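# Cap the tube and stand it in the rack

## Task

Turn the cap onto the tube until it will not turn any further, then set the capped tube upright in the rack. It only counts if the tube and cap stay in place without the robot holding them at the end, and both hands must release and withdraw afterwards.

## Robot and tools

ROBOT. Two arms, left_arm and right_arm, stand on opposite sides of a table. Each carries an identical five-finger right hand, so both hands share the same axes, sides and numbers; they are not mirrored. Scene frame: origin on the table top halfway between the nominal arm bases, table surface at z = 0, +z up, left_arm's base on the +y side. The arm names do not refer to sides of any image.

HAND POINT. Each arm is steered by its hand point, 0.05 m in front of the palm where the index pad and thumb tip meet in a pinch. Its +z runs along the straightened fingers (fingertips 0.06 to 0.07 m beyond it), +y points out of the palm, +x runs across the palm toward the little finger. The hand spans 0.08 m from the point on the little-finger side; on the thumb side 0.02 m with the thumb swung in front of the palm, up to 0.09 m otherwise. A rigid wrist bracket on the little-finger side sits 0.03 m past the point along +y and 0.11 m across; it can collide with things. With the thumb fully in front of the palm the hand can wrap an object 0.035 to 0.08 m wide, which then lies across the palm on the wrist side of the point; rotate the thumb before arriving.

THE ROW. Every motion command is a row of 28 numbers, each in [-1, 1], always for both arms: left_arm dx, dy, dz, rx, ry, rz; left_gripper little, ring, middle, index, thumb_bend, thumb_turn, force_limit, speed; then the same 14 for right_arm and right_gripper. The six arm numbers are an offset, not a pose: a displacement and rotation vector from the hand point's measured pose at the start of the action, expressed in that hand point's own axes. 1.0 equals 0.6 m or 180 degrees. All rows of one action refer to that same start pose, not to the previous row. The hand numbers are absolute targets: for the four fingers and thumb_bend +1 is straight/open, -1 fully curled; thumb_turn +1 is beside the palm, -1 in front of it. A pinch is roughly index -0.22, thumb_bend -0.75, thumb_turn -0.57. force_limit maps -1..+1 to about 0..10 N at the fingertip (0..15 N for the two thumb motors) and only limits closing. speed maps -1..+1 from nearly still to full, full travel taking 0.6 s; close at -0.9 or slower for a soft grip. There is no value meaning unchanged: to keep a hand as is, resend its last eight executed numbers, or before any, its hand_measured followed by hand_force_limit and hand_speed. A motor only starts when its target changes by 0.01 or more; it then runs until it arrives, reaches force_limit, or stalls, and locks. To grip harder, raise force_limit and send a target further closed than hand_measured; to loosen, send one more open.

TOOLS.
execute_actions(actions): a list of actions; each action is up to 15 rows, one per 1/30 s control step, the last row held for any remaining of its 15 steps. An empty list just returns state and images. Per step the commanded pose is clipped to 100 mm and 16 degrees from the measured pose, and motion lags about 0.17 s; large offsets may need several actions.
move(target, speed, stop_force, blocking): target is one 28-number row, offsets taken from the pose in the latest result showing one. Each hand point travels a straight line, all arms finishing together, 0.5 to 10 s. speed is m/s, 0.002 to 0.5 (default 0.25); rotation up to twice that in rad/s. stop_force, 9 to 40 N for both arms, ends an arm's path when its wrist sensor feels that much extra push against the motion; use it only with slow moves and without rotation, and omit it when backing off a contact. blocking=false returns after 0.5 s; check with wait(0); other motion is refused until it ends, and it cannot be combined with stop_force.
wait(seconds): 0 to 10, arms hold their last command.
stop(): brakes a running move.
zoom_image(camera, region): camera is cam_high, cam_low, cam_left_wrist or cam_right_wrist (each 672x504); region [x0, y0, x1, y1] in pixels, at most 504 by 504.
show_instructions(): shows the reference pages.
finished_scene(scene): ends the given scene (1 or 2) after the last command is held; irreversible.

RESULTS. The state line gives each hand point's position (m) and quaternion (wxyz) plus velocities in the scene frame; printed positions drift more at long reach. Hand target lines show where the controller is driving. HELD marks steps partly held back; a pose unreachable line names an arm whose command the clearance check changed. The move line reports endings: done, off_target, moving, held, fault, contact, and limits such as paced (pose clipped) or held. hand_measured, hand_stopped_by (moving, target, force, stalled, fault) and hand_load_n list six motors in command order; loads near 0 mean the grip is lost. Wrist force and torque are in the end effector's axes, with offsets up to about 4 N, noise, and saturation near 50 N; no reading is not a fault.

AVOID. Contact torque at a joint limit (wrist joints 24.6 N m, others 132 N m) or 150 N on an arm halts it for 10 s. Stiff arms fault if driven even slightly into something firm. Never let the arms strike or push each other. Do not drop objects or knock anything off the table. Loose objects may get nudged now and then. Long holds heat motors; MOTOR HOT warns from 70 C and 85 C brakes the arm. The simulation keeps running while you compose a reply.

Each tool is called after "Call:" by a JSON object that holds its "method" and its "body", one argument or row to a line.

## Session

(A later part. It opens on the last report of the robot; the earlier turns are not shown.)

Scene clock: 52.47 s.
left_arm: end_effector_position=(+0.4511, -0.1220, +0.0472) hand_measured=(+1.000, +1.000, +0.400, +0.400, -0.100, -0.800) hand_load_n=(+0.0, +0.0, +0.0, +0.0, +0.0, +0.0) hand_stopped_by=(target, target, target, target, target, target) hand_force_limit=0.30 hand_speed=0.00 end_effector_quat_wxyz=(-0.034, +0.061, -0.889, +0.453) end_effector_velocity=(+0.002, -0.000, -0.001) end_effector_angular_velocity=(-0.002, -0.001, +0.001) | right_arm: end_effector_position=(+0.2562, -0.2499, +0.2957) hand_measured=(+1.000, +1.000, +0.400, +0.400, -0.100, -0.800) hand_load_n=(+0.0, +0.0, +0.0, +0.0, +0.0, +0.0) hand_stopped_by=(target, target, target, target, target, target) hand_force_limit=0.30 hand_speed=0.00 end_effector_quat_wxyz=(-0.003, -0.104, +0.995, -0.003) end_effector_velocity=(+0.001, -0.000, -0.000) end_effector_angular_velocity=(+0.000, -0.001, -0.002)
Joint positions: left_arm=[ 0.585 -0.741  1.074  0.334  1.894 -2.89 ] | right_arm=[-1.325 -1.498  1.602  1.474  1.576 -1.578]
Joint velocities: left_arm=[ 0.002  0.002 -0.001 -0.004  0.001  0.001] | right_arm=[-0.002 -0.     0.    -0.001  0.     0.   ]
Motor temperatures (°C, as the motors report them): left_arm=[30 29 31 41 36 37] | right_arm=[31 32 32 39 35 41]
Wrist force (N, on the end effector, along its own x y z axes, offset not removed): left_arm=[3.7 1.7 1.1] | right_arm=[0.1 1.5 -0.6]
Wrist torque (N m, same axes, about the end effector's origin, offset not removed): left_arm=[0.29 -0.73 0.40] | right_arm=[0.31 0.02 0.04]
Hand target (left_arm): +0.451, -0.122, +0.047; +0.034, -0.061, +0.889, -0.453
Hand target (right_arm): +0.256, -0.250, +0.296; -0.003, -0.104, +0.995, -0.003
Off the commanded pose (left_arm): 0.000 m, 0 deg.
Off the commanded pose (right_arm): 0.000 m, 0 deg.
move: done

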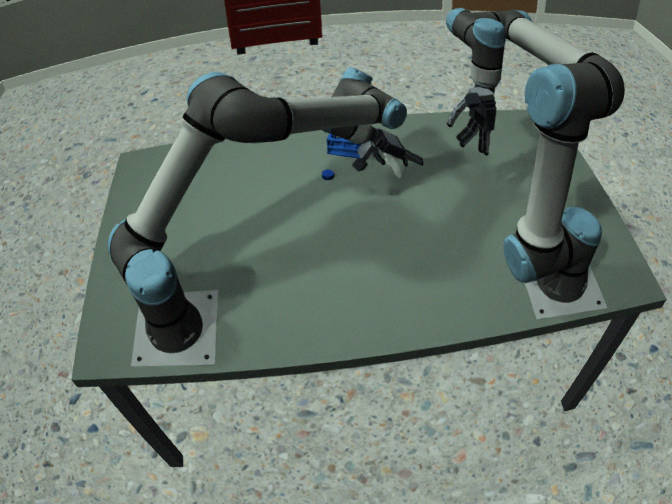

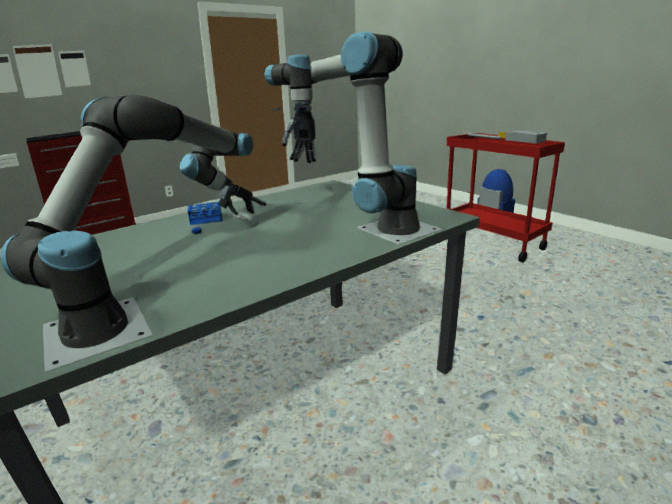

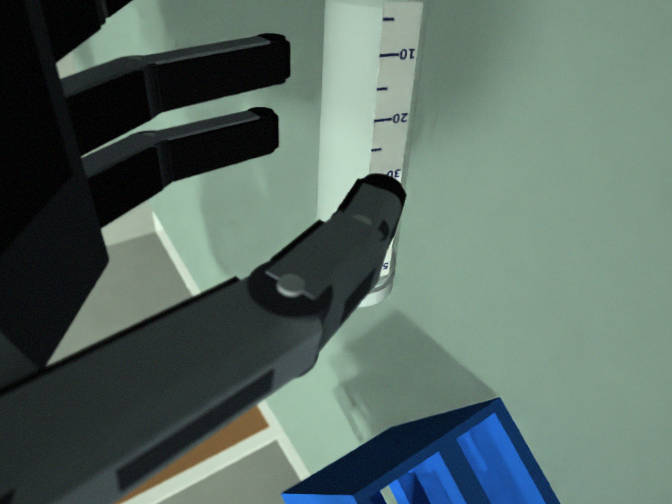

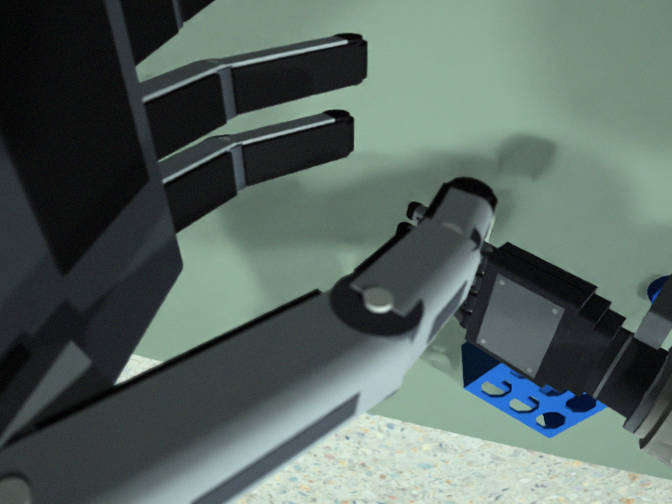

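Good.

Call:
{"method": "move", "body": {
  "target": [0,0.03,0.022,0,0,0,1,1,0.4,0.4,-0.1,-0.8,0.3,0,0,0,0,0,0,0,1,1,0.4,0.4,-0.1,-0.8,0.3,0],
  "speed": 0.02,
  "stop_force": 9
}}

Call:
{"method": "move", "body": {
  "target": [0,0,0,0,0,0,1,1,-0.4,-0.4,-0.3,-0.8,0.3,-0.7,0,0,0,0,0,0,1,1,0.4,0.4,-0.1,-0.8,0.3,0]
}}

Call:
{"method": "move", "body": {
  "target": [0,-0.2,-0.15,0,0,0,1,1,-0.4,-0.4,-0.3,-0.8,0.3,-0.7,0,0,0,0,0,0,1,1,0.4,0.4,-0.1,-0.8,0.3,0],
  "speed": 0.1
}}

Scene clock: 59.63 s.
left_arm: end_effector_position=(+0.4512, -0.1221, +0.0252) hand_measured=(+1.000, +1.000, +0.400, +0.400, -0.100, -0.800) hand_load_n=(+0.0, +0.0, +0.0, +0.0, +0.0, +0.0) hand_stopped_by=(target, target, target, target, target, target) hand_force_limit=0.30 hand_speed=0.00 end_effector_quat_wxyz=(-0.034, +0.061, -0.889, +0.453) end_effector_velocity=(-0.001, -0.000, -0.002) end_effector_angular_velocity=(+0.001, +0.001, -0.001) | right_arm: end_effector_position=(+0.2562, -0.2499, +0.2957) hand_measured=(+1.000, +1.000, +0.400, +0.400, -0.100, -0.800) hand_load_n=(+0.0, +0.0, +0.0, +0.0, +0.0, +0.0) hand_stopped_by=(target, target, target, target, target, target) hand_force_limit=0.30 hand_speed=0.00 end_effector_quat_wxyz=(-0.003, -0.104, +0.995, -0.003) end_effector_velocity=(+0.000, -0.000, +0.000) end_effector_angular_velocity=(+0.000, -0.001, -0.001)
Joint positions: left_arm=[ 0.585 -0.72   1.095  0.292  1.894 -2.89 ] | right_arm=[-1.325 -1.498  1.602  1.474  1.576 -1.578]
Joint velocities: left_arm=[-0.001  0.002  0.002 -0.003 -0.     0.   ] | right_arm=[-0.001 -0.001 -0.     0.     0.    -0.   ]
Motor temperatures (°C, as the motors report them): left_arm=[30 29 31 41 36 37] | right_arm=[31 32 32 39 35 41]
Wrist force (N, on the end effector, along its own x y z axes, offset not removed): left_arm=[2.5 2.7 1.5] | right_arm=[1.0 0.0 1.1]
Wrist torque (N m, same axes, about the end effector's origin, offset not removed): left_arm=[0.44 -0.55 0.24] | right_arm=[0.01 -0.07 0.10]
Hand target (left_arm): +0.451, -0.122, +0.025; +0.034, -0.061, +0.889, -0.453
Hand target (right_arm): +0.256, -0.250, +0.296; -0.003, -0.104, +0.995, -0.003
Off the commanded pose (left_arm): 0.000 m, 0 deg.
Off the commanded pose (right_arm): 0.000 m, 0 deg.
move: done

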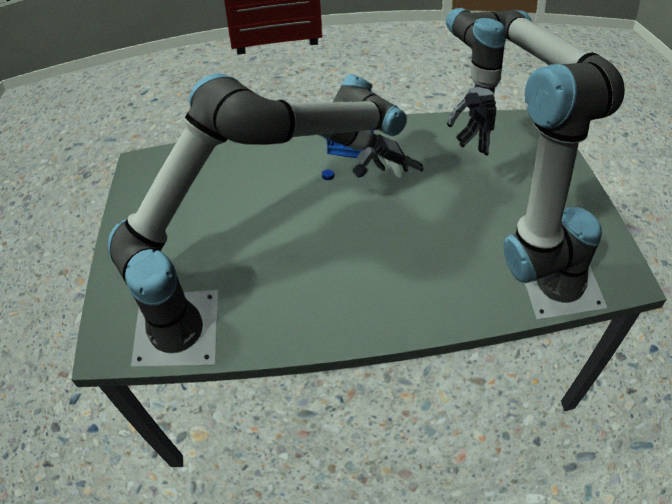

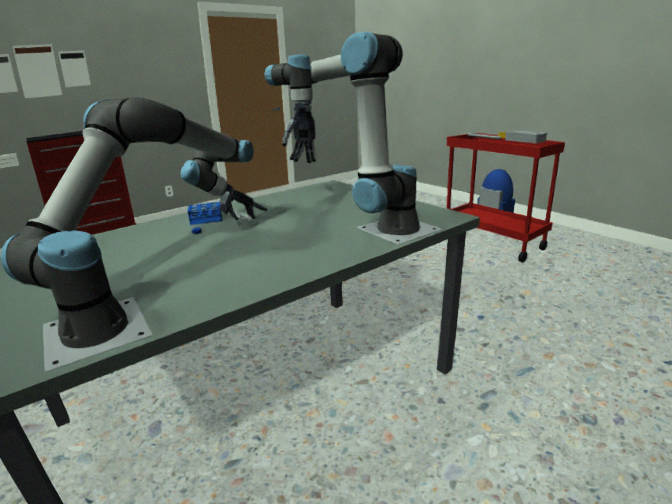

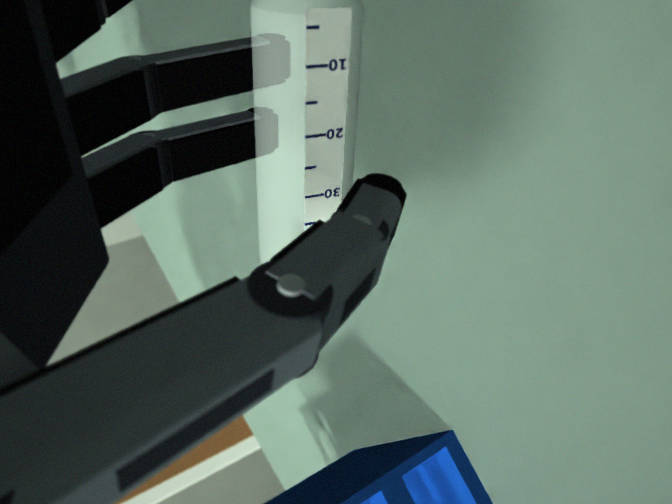

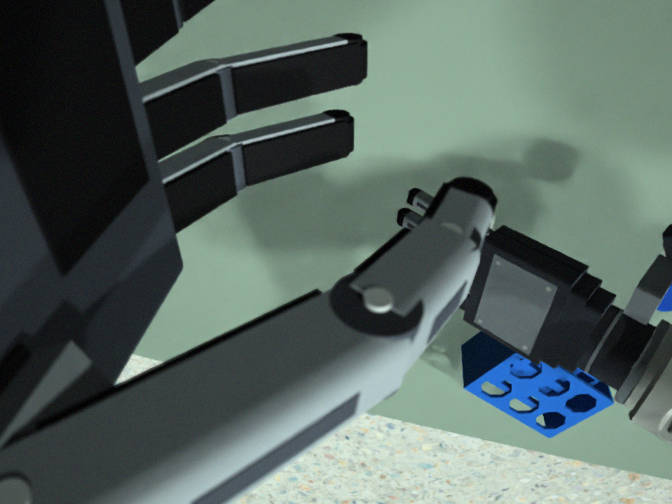

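Scene clock: 60.60 s.
left_arm: end_effector_position=(+0.4512, -0.1221, +0.0251) hand_measured=(+1.000, +1.000, +0.070, +0.070, -0.288, -0.800) hand_load_n=(+0.0, +0.0, +6.5, +6.5, +9.5, +1.0) hand_stopped_by=(target, target, force, force, force, target) hand_force_limit=0.30 hand_speed=-0.70 end_effector_quat_wxyz=(-0.034, +0.061, -0.889, +0.453) end_effector_velocity=(+0.000, +0.001, -0.001) end_effector_angular_velocity=(+0.001, +0.001, +0.001) | right_arm: end_effector_position=(+0.2562, -0.2499, +0.2957) hand_measured=(+1.000, +1.000, +0.400, +0.400, -0.100, -0.800) hand_load_n=(+0.0, +0.0, +0.0, +0.0, +0.0, +0.0) hand_stopped_by=(target, target, target, target, target, target) hand_force_limit=0.30 hand_speed=0.00 end_effector_quat_wxyz=(-0.003, -0.104, +0.995, -0.003) end_effector_velocity=(+0.001, -0.000, +0.000) end_effector_angular_velocity=(-0.000, -0.001, -0.001)
Joint positions: left_arm=[ 0.585 -0.72   1.095  0.292  1.894 -2.89 ] | right_arm=[-1.325 -1.498  1.602  1.474  1.576 -1.578]
Joint velocities: left_arm=[ 0.001  0.001 -0.     0.001 -0.     0.   ] | right_arm=[-0.001 -0.    -0.    -0.001  0.    -0.   ]
Motor temperatures (°C, as the motors report them): left_arm=[30 29 31 41 36 37] | right_arm=[31 32 32 39 35 41]
Wrist force (N, on the end effector, along its own x y z axes, offset not removed): left_arm=[2.0 1.2 0.7] | right_arm=[-1.8 0.3 -0.6]
Wrist torque (N m, same axes, about the end effector's origin, offset not removed): left_arm=[0.18 -0.47 0.30] | right_arm=[0.10 0.25 -0.11]
Hand target (left_arm): +0.451, -0.122, +0.025; +0.034, -0.061, +0.889, -0.453
Hand target (right_arm): +0.256, -0.250, +0.296; -0.003, -0.104, +0.995, -0.003
Off the commanded pose (left_arm): 0.000 m, 0 deg.
Off the commanded pose (right_arm): 0.000 m, 0 deg.
move: done

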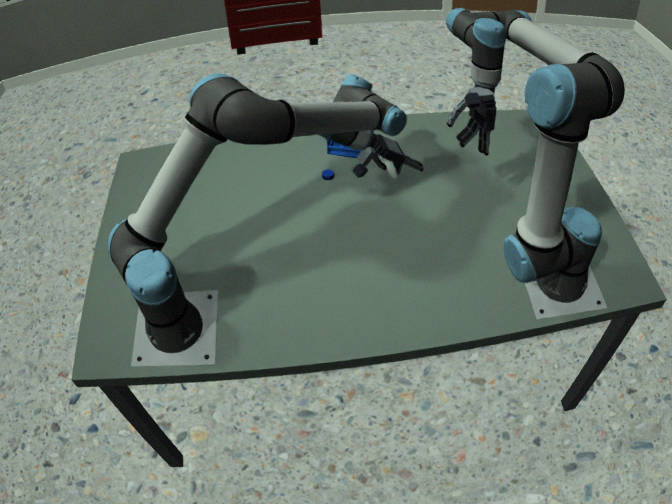

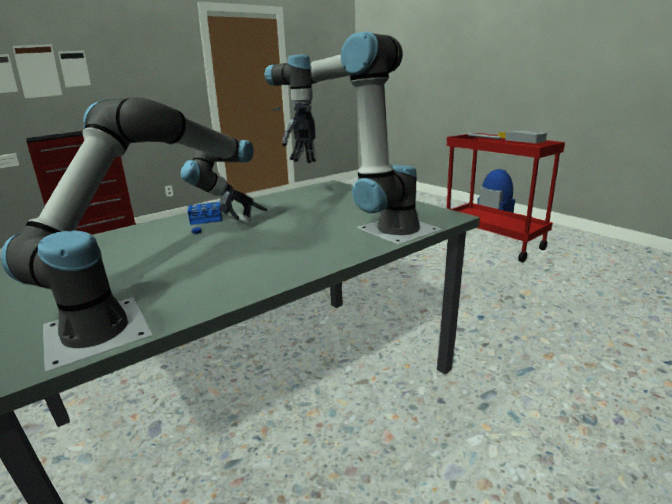

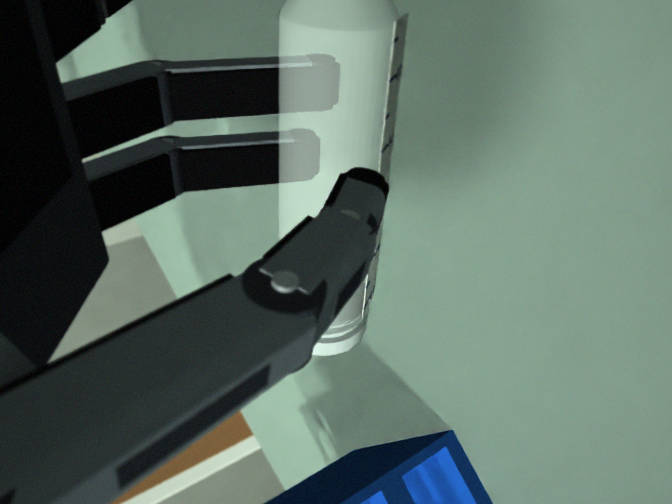

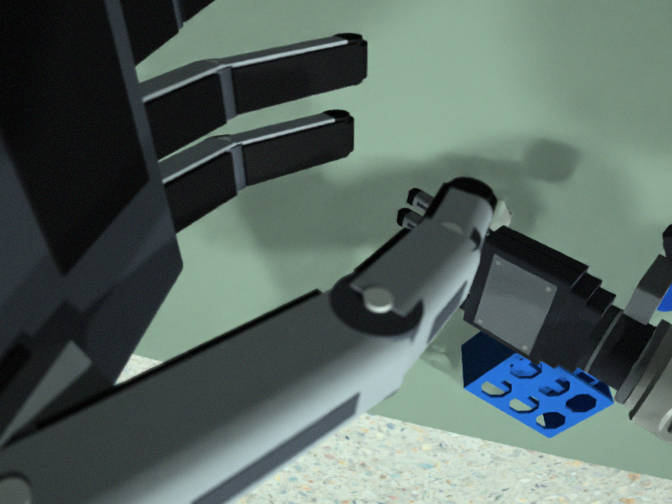

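Scene clock: 62.60 s.
left_arm: end_effector_position=(+0.4502, -0.1195, +0.1751) hand_measured=(+1.000, +1.000, +0.070, +0.070, -0.288, -0.800) hand_load_n=(+0.0, +0.0, +6.5, +6.5, +9.5, +1.0) hand_stopped_by=(target, target, force, force, force, target) hand_force_limit=0.30 hand_speed=-0.70 end_effector_quat_wxyz=(-0.034, +0.061, -0.889, +0.453) end_effector_velocity=(-0.000, -0.000, +0.002) end_effector_angular_velocity=(+0.001, +0.000, -0.000) | right_arm: end_effector_position=(+0.2562, -0.2499, +0.2957) hand_measured=(+1.000, +1.000, +0.400, +0.400, -0.100, -0.800) hand_load_n=(+0.0, +0.0, +0.0, +0.0, +0.0, +0.0) hand_stopped_by=(target, target, target, target, target, target) hand_force_limit=0.30 hand_speed=0.00 end_effector_quat_wxyz=(-0.003, -0.104, +0.995, -0.003) end_effector_velocity=(+0.000, -0.000, -0.000) end_effector_angular_velocity=(+0.000, +0.000, -0.000)
Joint positions: left_arm=[ 0.586 -0.819  0.88   0.606  1.894 -2.89 ] | right_arm=[-1.325 -1.498  1.602  1.474  1.576 -1.578]
Joint velocities: left_arm=[-0.001  0.    -0.006  0.007 -0.001  0.   ] | right_arm=[-0.001  0.    -0.    -0.    -0.    -0.001]
Motor temperatures (°C, as the motors report them): left_arm=[30 29 31 41 36 37] | right_arm=[31 32 32 39 35 41]
Wrist force (N, on the end effector, along its own x y z axes, offset not removed): left_arm=[1.4 0.8 0.2] | right_arm=[-0.4 2.3 0.6]
Wrist torque (N m, same axes, about the end effector's origin, offset not removed): left_arm=[0.06 -0.36 0.09] | right_arm=[0.30 0.09 0.12]
Hand target (left_arm): +0.450, -0.120, +0.175; +0.034, -0.061, +0.889, -0.453
Hand target (right_arm): +0.256, -0.250, +0.296; -0.003, -0.104, +0.995, -0.003
Off the commanded pose (left_arm): 0.000 m, 0 deg.
Off the commanded pose (right_arm): 0.000 m, 0 deg.
move: done

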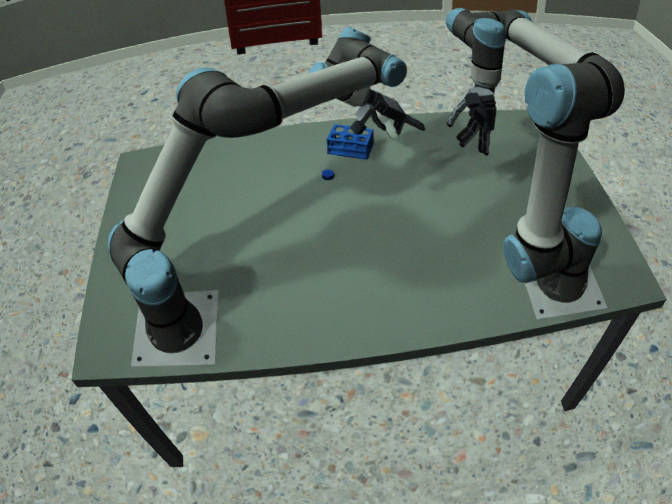

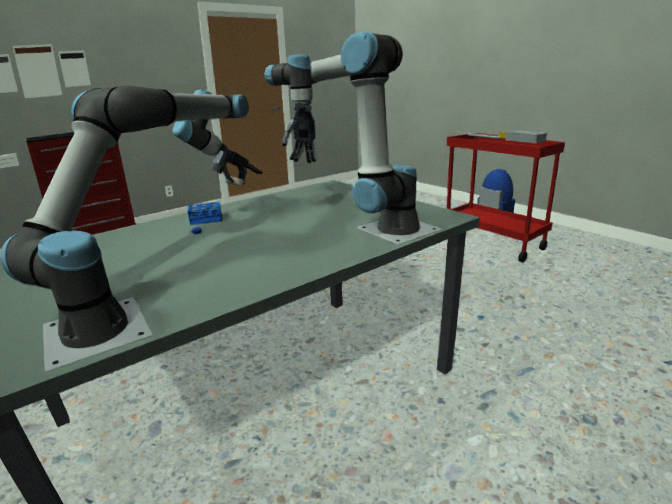

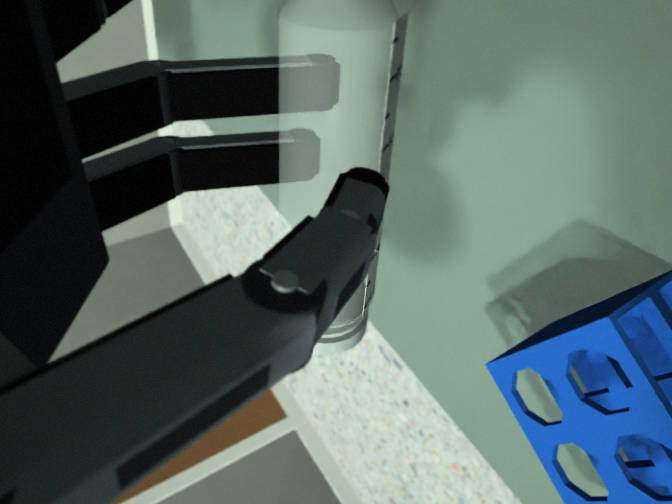

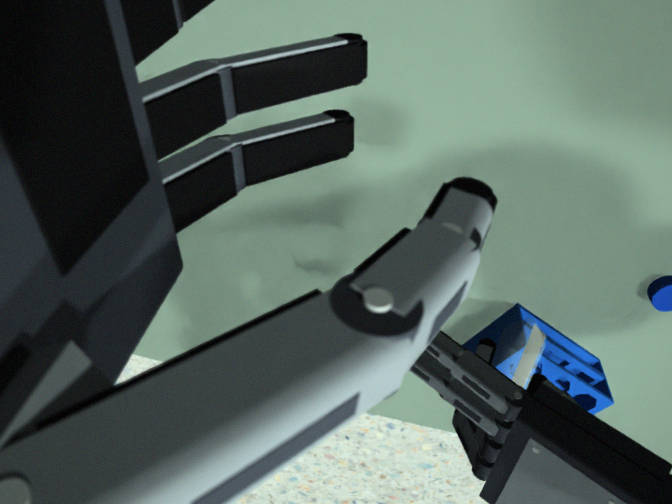

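Call:
{"method": "move", "body": {
  "target": [0.33,0.277,-0.52,0.2,0,0,1,1,-0.4,-0.4,-0.3,-0.8,0.3,-0.7,0,0,0,0,0,-0.77,1,1,0.35,0.35,0.05,-0.8,0.3,-0.3]
}}

Call:
{"method": "move", "body": {
  "target": [0,0,0,0,0,0.5,1,1,-0.4,-0.4,-0.3,-0.8,0.3,-0.7,0,-0.55,0.33,0.367,0,0,1,1,0.35,0.35,0.05,-0.8,0.3,-0.3]
}}

Scene clock: 73.90 s.
left_arm: end_effector_position=(+0.2057, +0.1997, +0.2217) hand_measured=(+1.000, +1.000, +0.070, +0.070, -0.288, -0.800) hand_load_n=(+0.0, +0.0, +6.5, +6.5, +10.0, +1.0) hand_stopped_by=(target, target, force, force, force, target) hand_force_limit=0.30 hand_speed=-0.70 end_effector_quat_wxyz=(+0.051, -0.048, +0.705, -0.706) end_effector_velocity=(-0.001, +0.002, +0.001) end_effector_angular_velocity=(-0.002, -0.001, +0.002) | right_arm: end_effector_position=(+0.2563, -0.2500, +0.2956) hand_measured=(+1.000, +1.000, +0.350, +0.350, +0.050, -0.800) hand_load_n=(+0.0, +0.0, +0.0, +0.0, +0.0, +0.0) hand_stopped_by=(target, target, target, target, target, target) hand_force_limit=0.30 hand_speed=-0.30 end_effector_quat_wxyz=(-0.004, -0.967, +0.255, +0.002) end_effector_velocity=(-0.000, +0.000, +0.000) end_effector_angular_velocity=(+0.001, +0.000, +0.009)
Joint positions: left_arm=[ 0.517 -2.148  2.506 -0.359  1.908 -3.137] | right_arm=[-1.128 -1.192  1.225  1.545  1.575 -3.799]
Joint velocities: left_arm=[-0.004 -0.011  0.004  0.005 -0.006 -0.   ] | right_arm=[ 0.001 -0.    -0.     0.    -0.001 -0.007]
Motor temperatures (°C, as the motors report them): left_arm=[30 29 31 41 36 37] | right_arm=[31 32 32 39 35 41]
Wrist force (N, on the end effector, along its own x y z axes, offset not removed): left_arm=[4.0 1.3 1.2] | right_arm=[-0.7 1.6 1.1]
Wrist torque (N m, same axes, about the end effector's origin, offset not removed): left_arm=[0.20 -0.82 0.40] | right_arm=[0.32 0.12 0.01]
Hand target (left_arm): +0.206, +0.200, +0.222; +0.051, -0.048, +0.705, -0.706
Hand target (right_arm): +0.256, -0.250, +0.296; +0.004, +0.967, -0.255, -0.002
Off the commanded pose (left_arm): 0.001 m, 0 deg.
Off the commanded pose (right_arm): 0.000 m, 0 deg.
move: done

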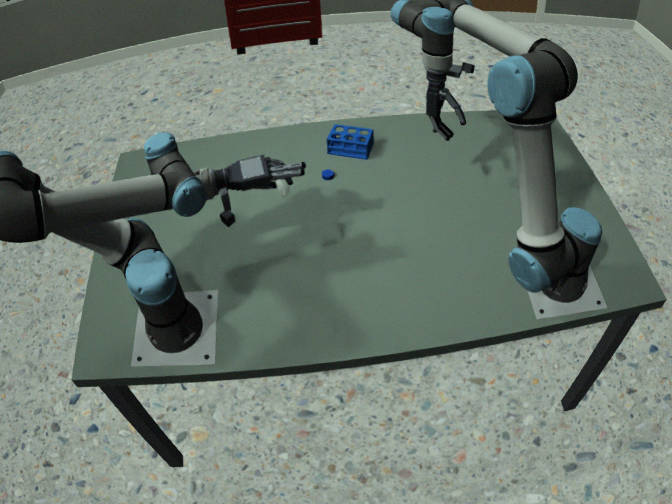

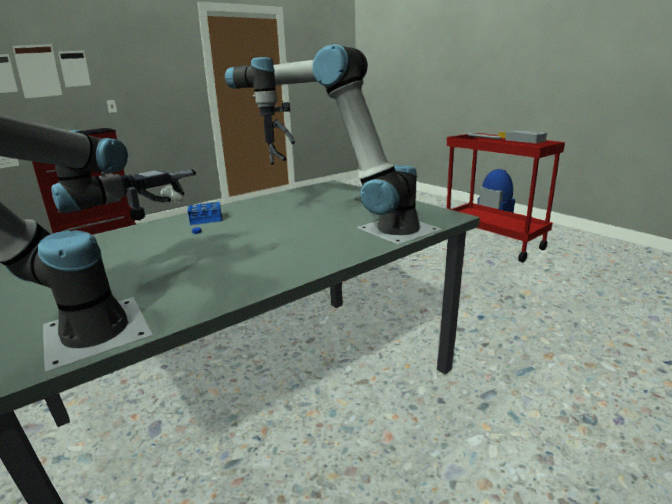

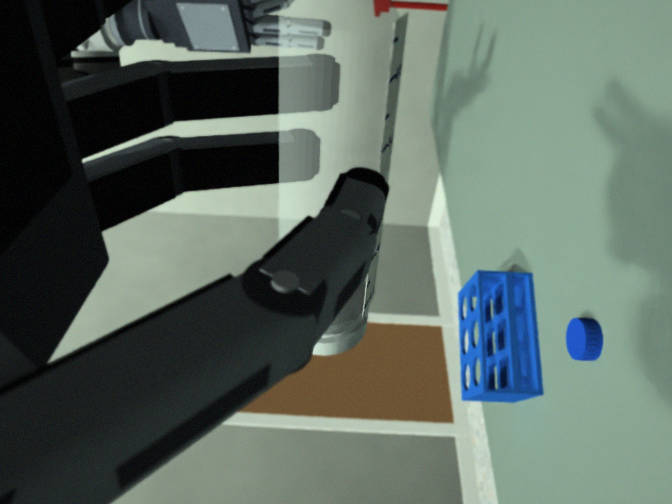

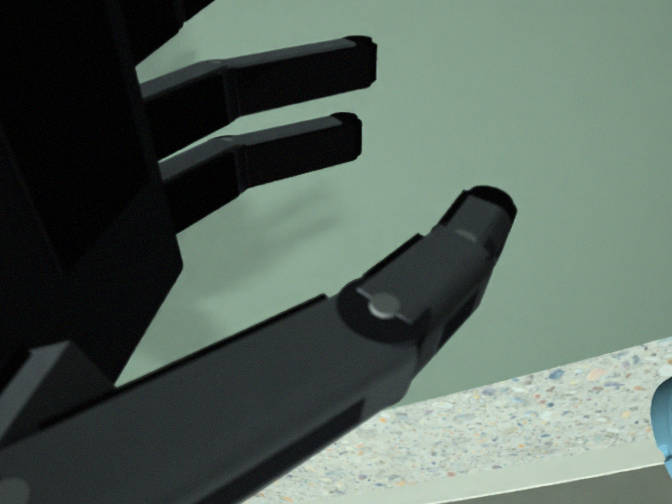

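Scene clock: 77.63 s.
left_arm: end_effector_position=(+0.2057, +0.1997, +0.2217) hand_measured=(+1.000, +1.000, +0.070, +0.070, -0.288, -0.800) hand_load_n=(+0.0, +0.0, +6.5, +6.5, +10.0, +1.0) hand_stopped_by=(target, target, force, force, force, target) hand_force_limit=0.30 hand_speed=-0.70 end_effector_quat_wxyz=(+0.289, +0.201, +0.678, -0.645) end_effector_velocity=(-0.000, -0.000, -0.000) end_effector_angular_velocity=(+0.001, +0.000, -0.000) | right_arm: end_effector_position=(+0.4182, +0.0349, +0.0947) hand_measured=(+1.000, +1.000, +0.350, +0.350, +0.050, -0.800) hand_load_n=(+0.0, +0.0, +0.0, +0.0, +0.0, +0.0) hand_stopped_by=(target, target, target, target, target, target) hand_force_limit=0.30 hand_speed=-0.30 end_effector_quat_wxyz=(+0.523, -0.813, +0.214, -0.138) end_effector_velocity=(+0.001, +0.002, -0.000) end_effector_angular_velocity=(+0.006, -0.005, -0.000)
Joint positions: left_arm=[ 0.263 -2.259  2.635 -0.376  1.662 -2.432] | right_arm=[-1.052 -1.042  1.544 -0.003  1.047 -3.408]
Joint velocities: left_arm=[-0.001  0.     0.     0.001 -0.     0.   ] | right_arm=[ 0.002  0.001  0.002 -0.012  0.     0.005]
Motor temperatures (°C, as the motors report them): left_arm=[30 29 31 41 36 37] | right_arm=[31 32 32 39 35 41]
Wrist force (N, on the end effector, along its own x y z axes, offset not removed): left_arm=[2.2 2.0 1.1] | right_arm=[0.8 1.0 0.2]
Wrist torque (N m, same axes, about the end effector's origin, offset not removed): left_arm=[0.21 -0.50 0.23] | right_arm=[0.24 -0.09 0.08]
Hand target (left_arm): +0.206, +0.200, +0.222; +0.289, +0.201, +0.678, -0.645
Hand target (right_arm): +0.418, +0.035, +0.095; -0.523, +0.813, -0.214, +0.138
Off the commanded pose (left_arm): 0.000 m, 50 deg; orientation clipped at the last step of the last action.
Off the commanded pose (right_arm): 0.001 m, 0 deg.
move: held (left_arm); limits=paced,held; held on 63 of 112 steps (left_arm), including the last (left_arm)
pose unreachable (left arm): on one or more control steps of this call, first in action 0 (counted from 0), this arm could not follow its commanded pose, so it was not sent that pose on those steps. On the call's last step it was still not sent that pose. It may still have moved: this result reports where it is.
cause: the commanded pose would bring two parts of the arm too close to each other (joints 3 (elbow) to 5 (wrist 2) lie between them).

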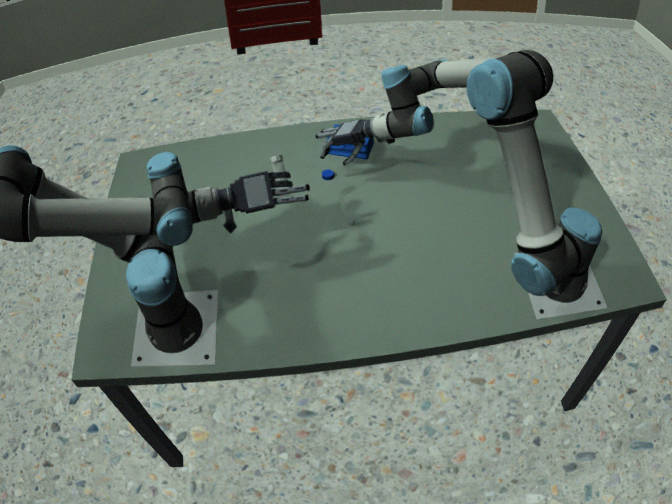

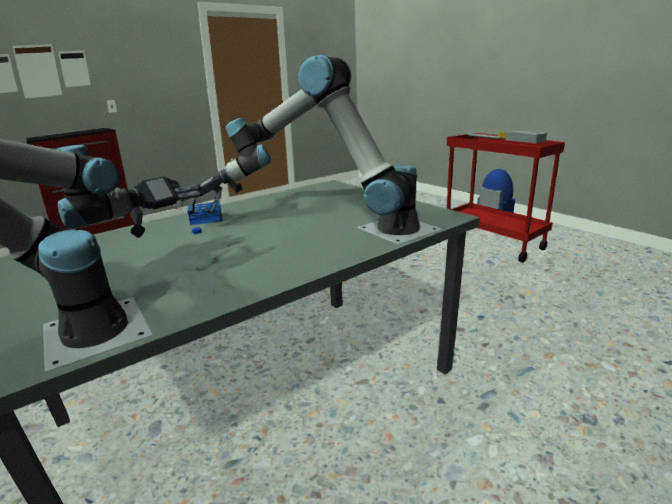

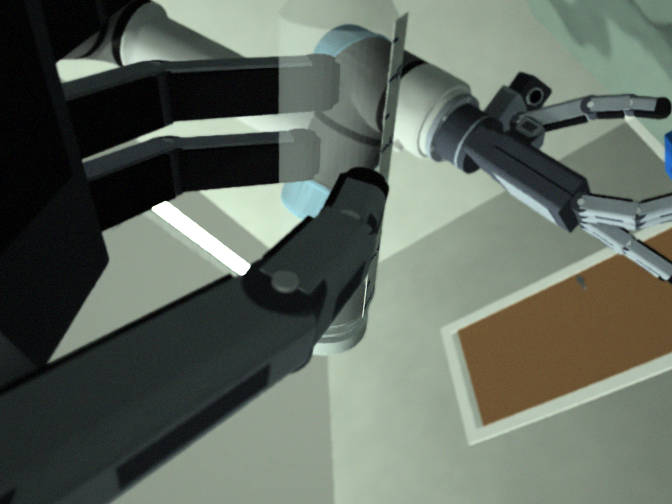

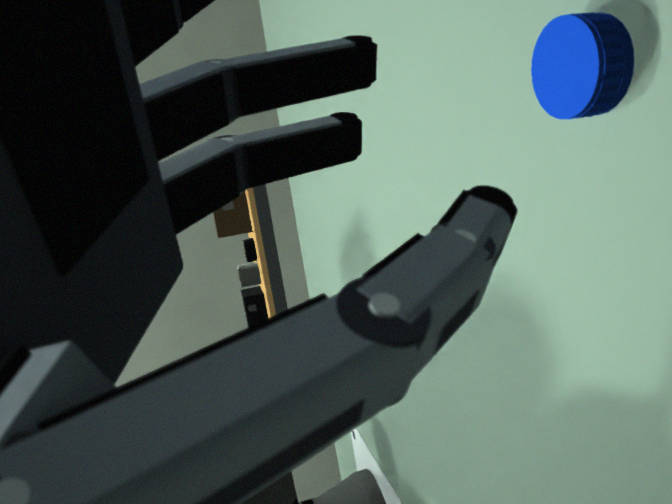

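Call:
{"method": "move", "body": {
  "target": [0,0,0,0,0,0,1,1,-0.4,-0.4,-0.3,-0.8,0.3,-0.7,0,0.055,0.061,0,0,0,0.4,0.4,0.35,0.35,0.05,-0.8,0.3,-0.3],
  "speed": 0.05
}}

Call:
{"method": "zoom_image", "body": {
  "camera": "cam_high",
  "region": [270,100,430,220]
}}

Scene clock: 82.23 s.
left_arm: end_effector_position=(+0.2057, +0.1997, +0.2217) hand_measured=(+1.000, +1.000, +0.070, +0.070, -0.288, -0.800) hand_load_n=(+0.0, +0.0, +6.5, +6.5, +10.0, +1.0) hand_stopped_by=(target, target, force, force, force, target) hand_force_limit=0.30 hand_speed=-0.70 end_effector_quat_wxyz=(+0.289, +0.201, +0.678, -0.645) end_effector_velocity=(-0.001, -0.001, -0.000) end_effector_angular_velocity=(+0.000, +0.000, -0.003) | right_arm: end_effector_position=(+0.4278, +0.0519, +0.0497) hand_measured=(+0.400, +0.400, +0.350, +0.350, +0.050, -0.800) hand_load_n=(+0.0, +0.0, +0.0, +0.0, +0.0, +0.0) hand_stopped_by=(target, target, target, target, target, target) hand_force_limit=0.30 hand_speed=-0.30 end_effector_quat_wxyz=(+0.523, -0.813, +0.214, -0.138) end_effector_velocity=(-0.000, +0.001, -0.002) end_effector_angular_velocity=(+0.000, -0.000, +0.001)
Joint positions: left_arm=[ 0.263 -2.259  2.635 -0.376  1.662 -2.432] | right_arm=[-1.031 -0.95   1.522 -0.078  1.065 -3.397]
Joint velocities: left_arm=[-0.003 -0.     0.     0.    -0.     0.   ] | right_arm=[ 0.002  0.004 -0.002 -0.003  0.     0.   ]
Motor temperatures (°C, as the motors report them): left_arm=[30 29 31 41 36 37] | right_arm=[31 32 32 39 35 41]
Wrist force (N, on the end effector, along its own x y z axes, offset not removed): left_arm=[2.3 2.9 1.7] | right_arm=[1.0 -1.3 -0.5]
Wrist torque (N m, same axes, about the end effector's origin, offset not removed): left_arm=[0.47 -0.56 0.26] | right_arm=[-0.11 -0.18 0.04]
Hand target (left_arm): +0.206, +0.200, +0.222; +0.289, +0.201, +0.678, -0.645
Hand target (right_arm): +0.428, +0.052, +0.049; -0.523, +0.813, -0.214, +0.138
Off the commanded pose (left_arm): 0.000 m, 0 deg.
Off the commanded pose (right_arm): 0.000 m, 0 deg.
move: done

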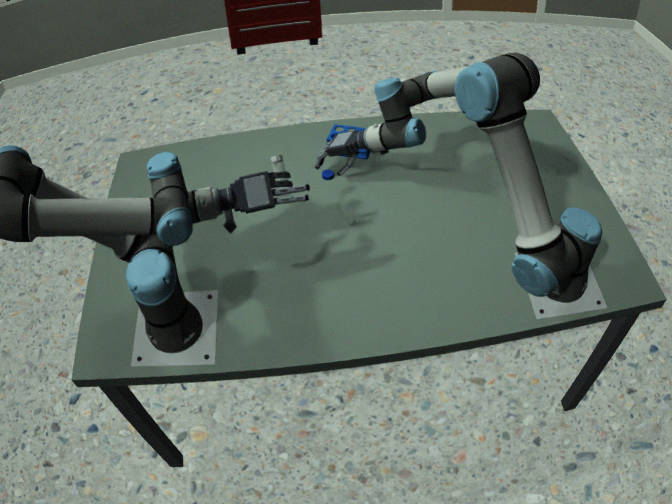

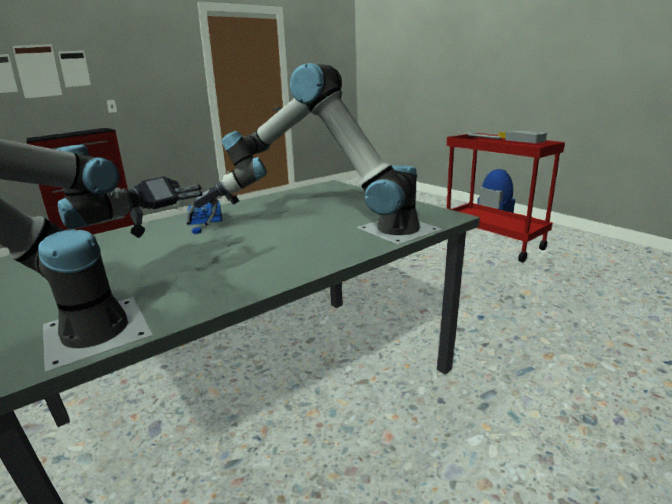

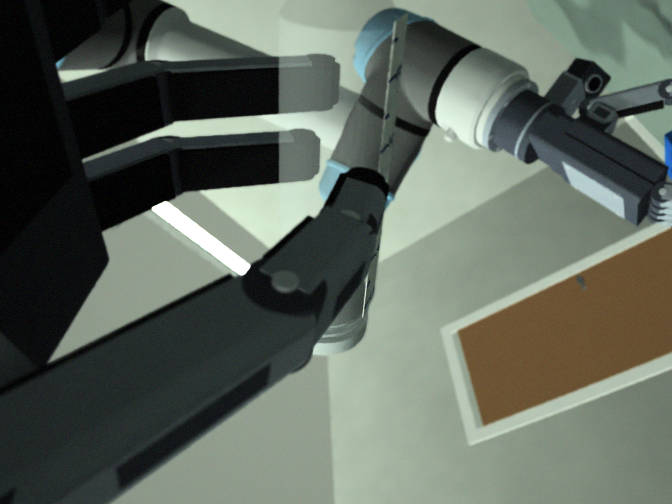

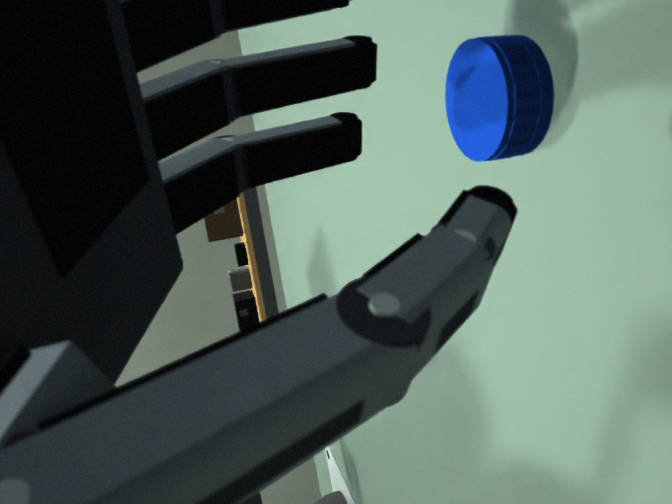

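Region (270, 100, 430, 220) of cam_high's 672x504 image, scaled by 3.150, with more detail than that image has; it fills the top 378 rows of this view, and the rest is white.

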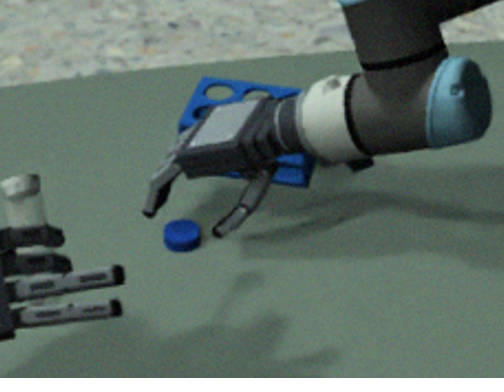

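Forward 1 cm, +x 5 mm, down 2 cm.

Call:
{"method": "move", "body": {
  "target": [0,0,0,0,0,0,1,1,-0.4,-0.4,-0.3,-0.8,0.3,-0.7,0.008,0.0235,0.029,0,0,0,0.4,0.4,0.35,0.35,0.05,-0.8,0.3,-0.3],
  "speed": 0.02
}}

Call:
{"method": "zoom_image", "body": {
  "camera": "cam_high",
  "region": [270,100,430,220]
}}

Scene clock: 86.50 s.
left_arm: end_effector_position=(+0.2057, +0.1997, +0.2217) hand_measured=(+1.000, +1.000, +0.070, +0.070, -0.288, -0.800) hand_load_n=(+0.0, +0.0, +6.5, +6.5, +10.0, +1.0) hand_stopped_by=(target, target, force, force, force, target) hand_force_limit=0.30 hand_speed=-0.70 end_effector_quat_wxyz=(+0.289, +0.201, +0.678, -0.645) end_effector_velocity=(+0.000, +0.001, -0.001) end_effector_angular_velocity=(+0.003, +0.001, +0.001) | right_arm: end_effector_position=(+0.4368, +0.0582, +0.0298) hand_measured=(+0.400, +0.400, +0.350, +0.350, +0.050, -0.800) hand_load_n=(+0.0, +0.0, +0.0, +0.0, +0.0, +0.0) hand_stopped_by=(target, target, target, target, target, target) hand_force_limit=0.30 hand_speed=-0.30 end_effector_quat_wxyz=(+0.523, -0.813, +0.214, -0.138) end_effector_velocity=(-0.000, +0.001, -0.002) end_effector_angular_velocity=(-0.000, +0.001, +0.001)
Joint positions: left_arm=[ 0.263 -2.259  2.635 -0.376  1.662 -2.432] | right_arm=[-1.029 -0.903  1.498 -0.102  1.067 -3.396]
Joint velocities: left_arm=[0.001 0.001 0.    0.002 0.    0.   ] | right_arm=[ 0.002  0.005 -0.003 -0.002  0.     0.001]
Motor temperatures (°C, as the motors report them): left_arm=[30 29 31 41 36 37] | right_arm=[31 32 32 39 35 41]
Wrist force (N, on the end effector, along its own x y z axes, offset not removed): left_arm=[3.2 1.3 0.7] | right_arm=[-1.9 2.8 0.6]
Wrist torque (N m, same axes, about the end effector's origin, offset not removed): left_arm=[0.19 -0.78 0.32] | right_arm=[0.40 0.36 -0.02]
Hand target (left_arm): +0.206, +0.200, +0.222; +0.289, +0.201, +0.678, -0.645
Hand target (right_arm): +0.437, +0.058, +0.030; -0.523, +0.813, -0.214, +0.138
Off the commanded pose (left_arm): 0.000 m, 0 deg.
Off the commanded pose (right_arm): 0.000 m, 0 deg.
move: done

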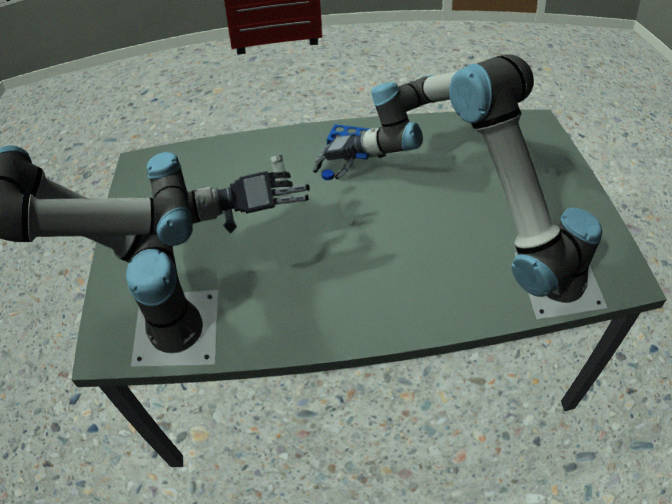

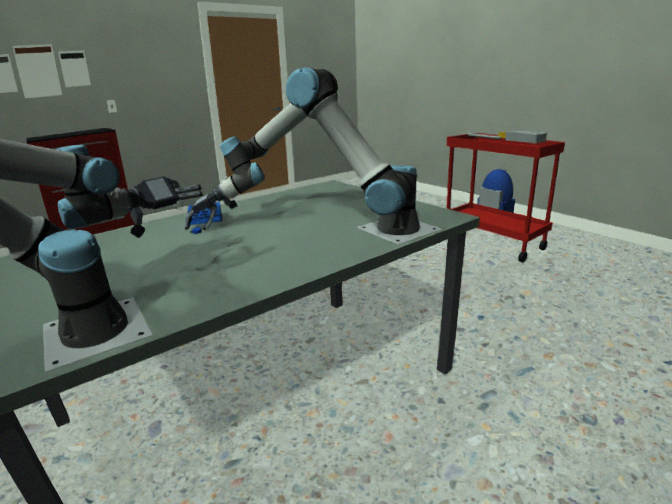

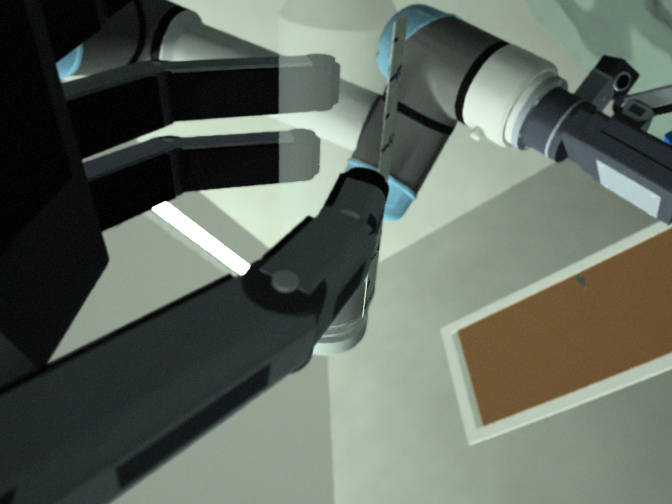

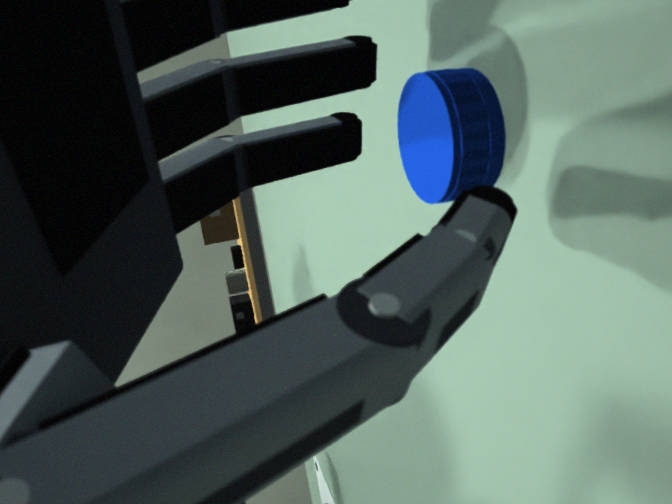

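Region (270, 100, 430, 220) of cam_high's 672x504 image, scaled by 3.150, with more detail than that image has; it fills the top 378 rows of this view, and the rest is white.

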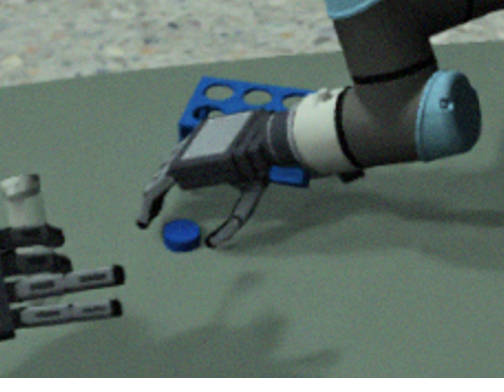

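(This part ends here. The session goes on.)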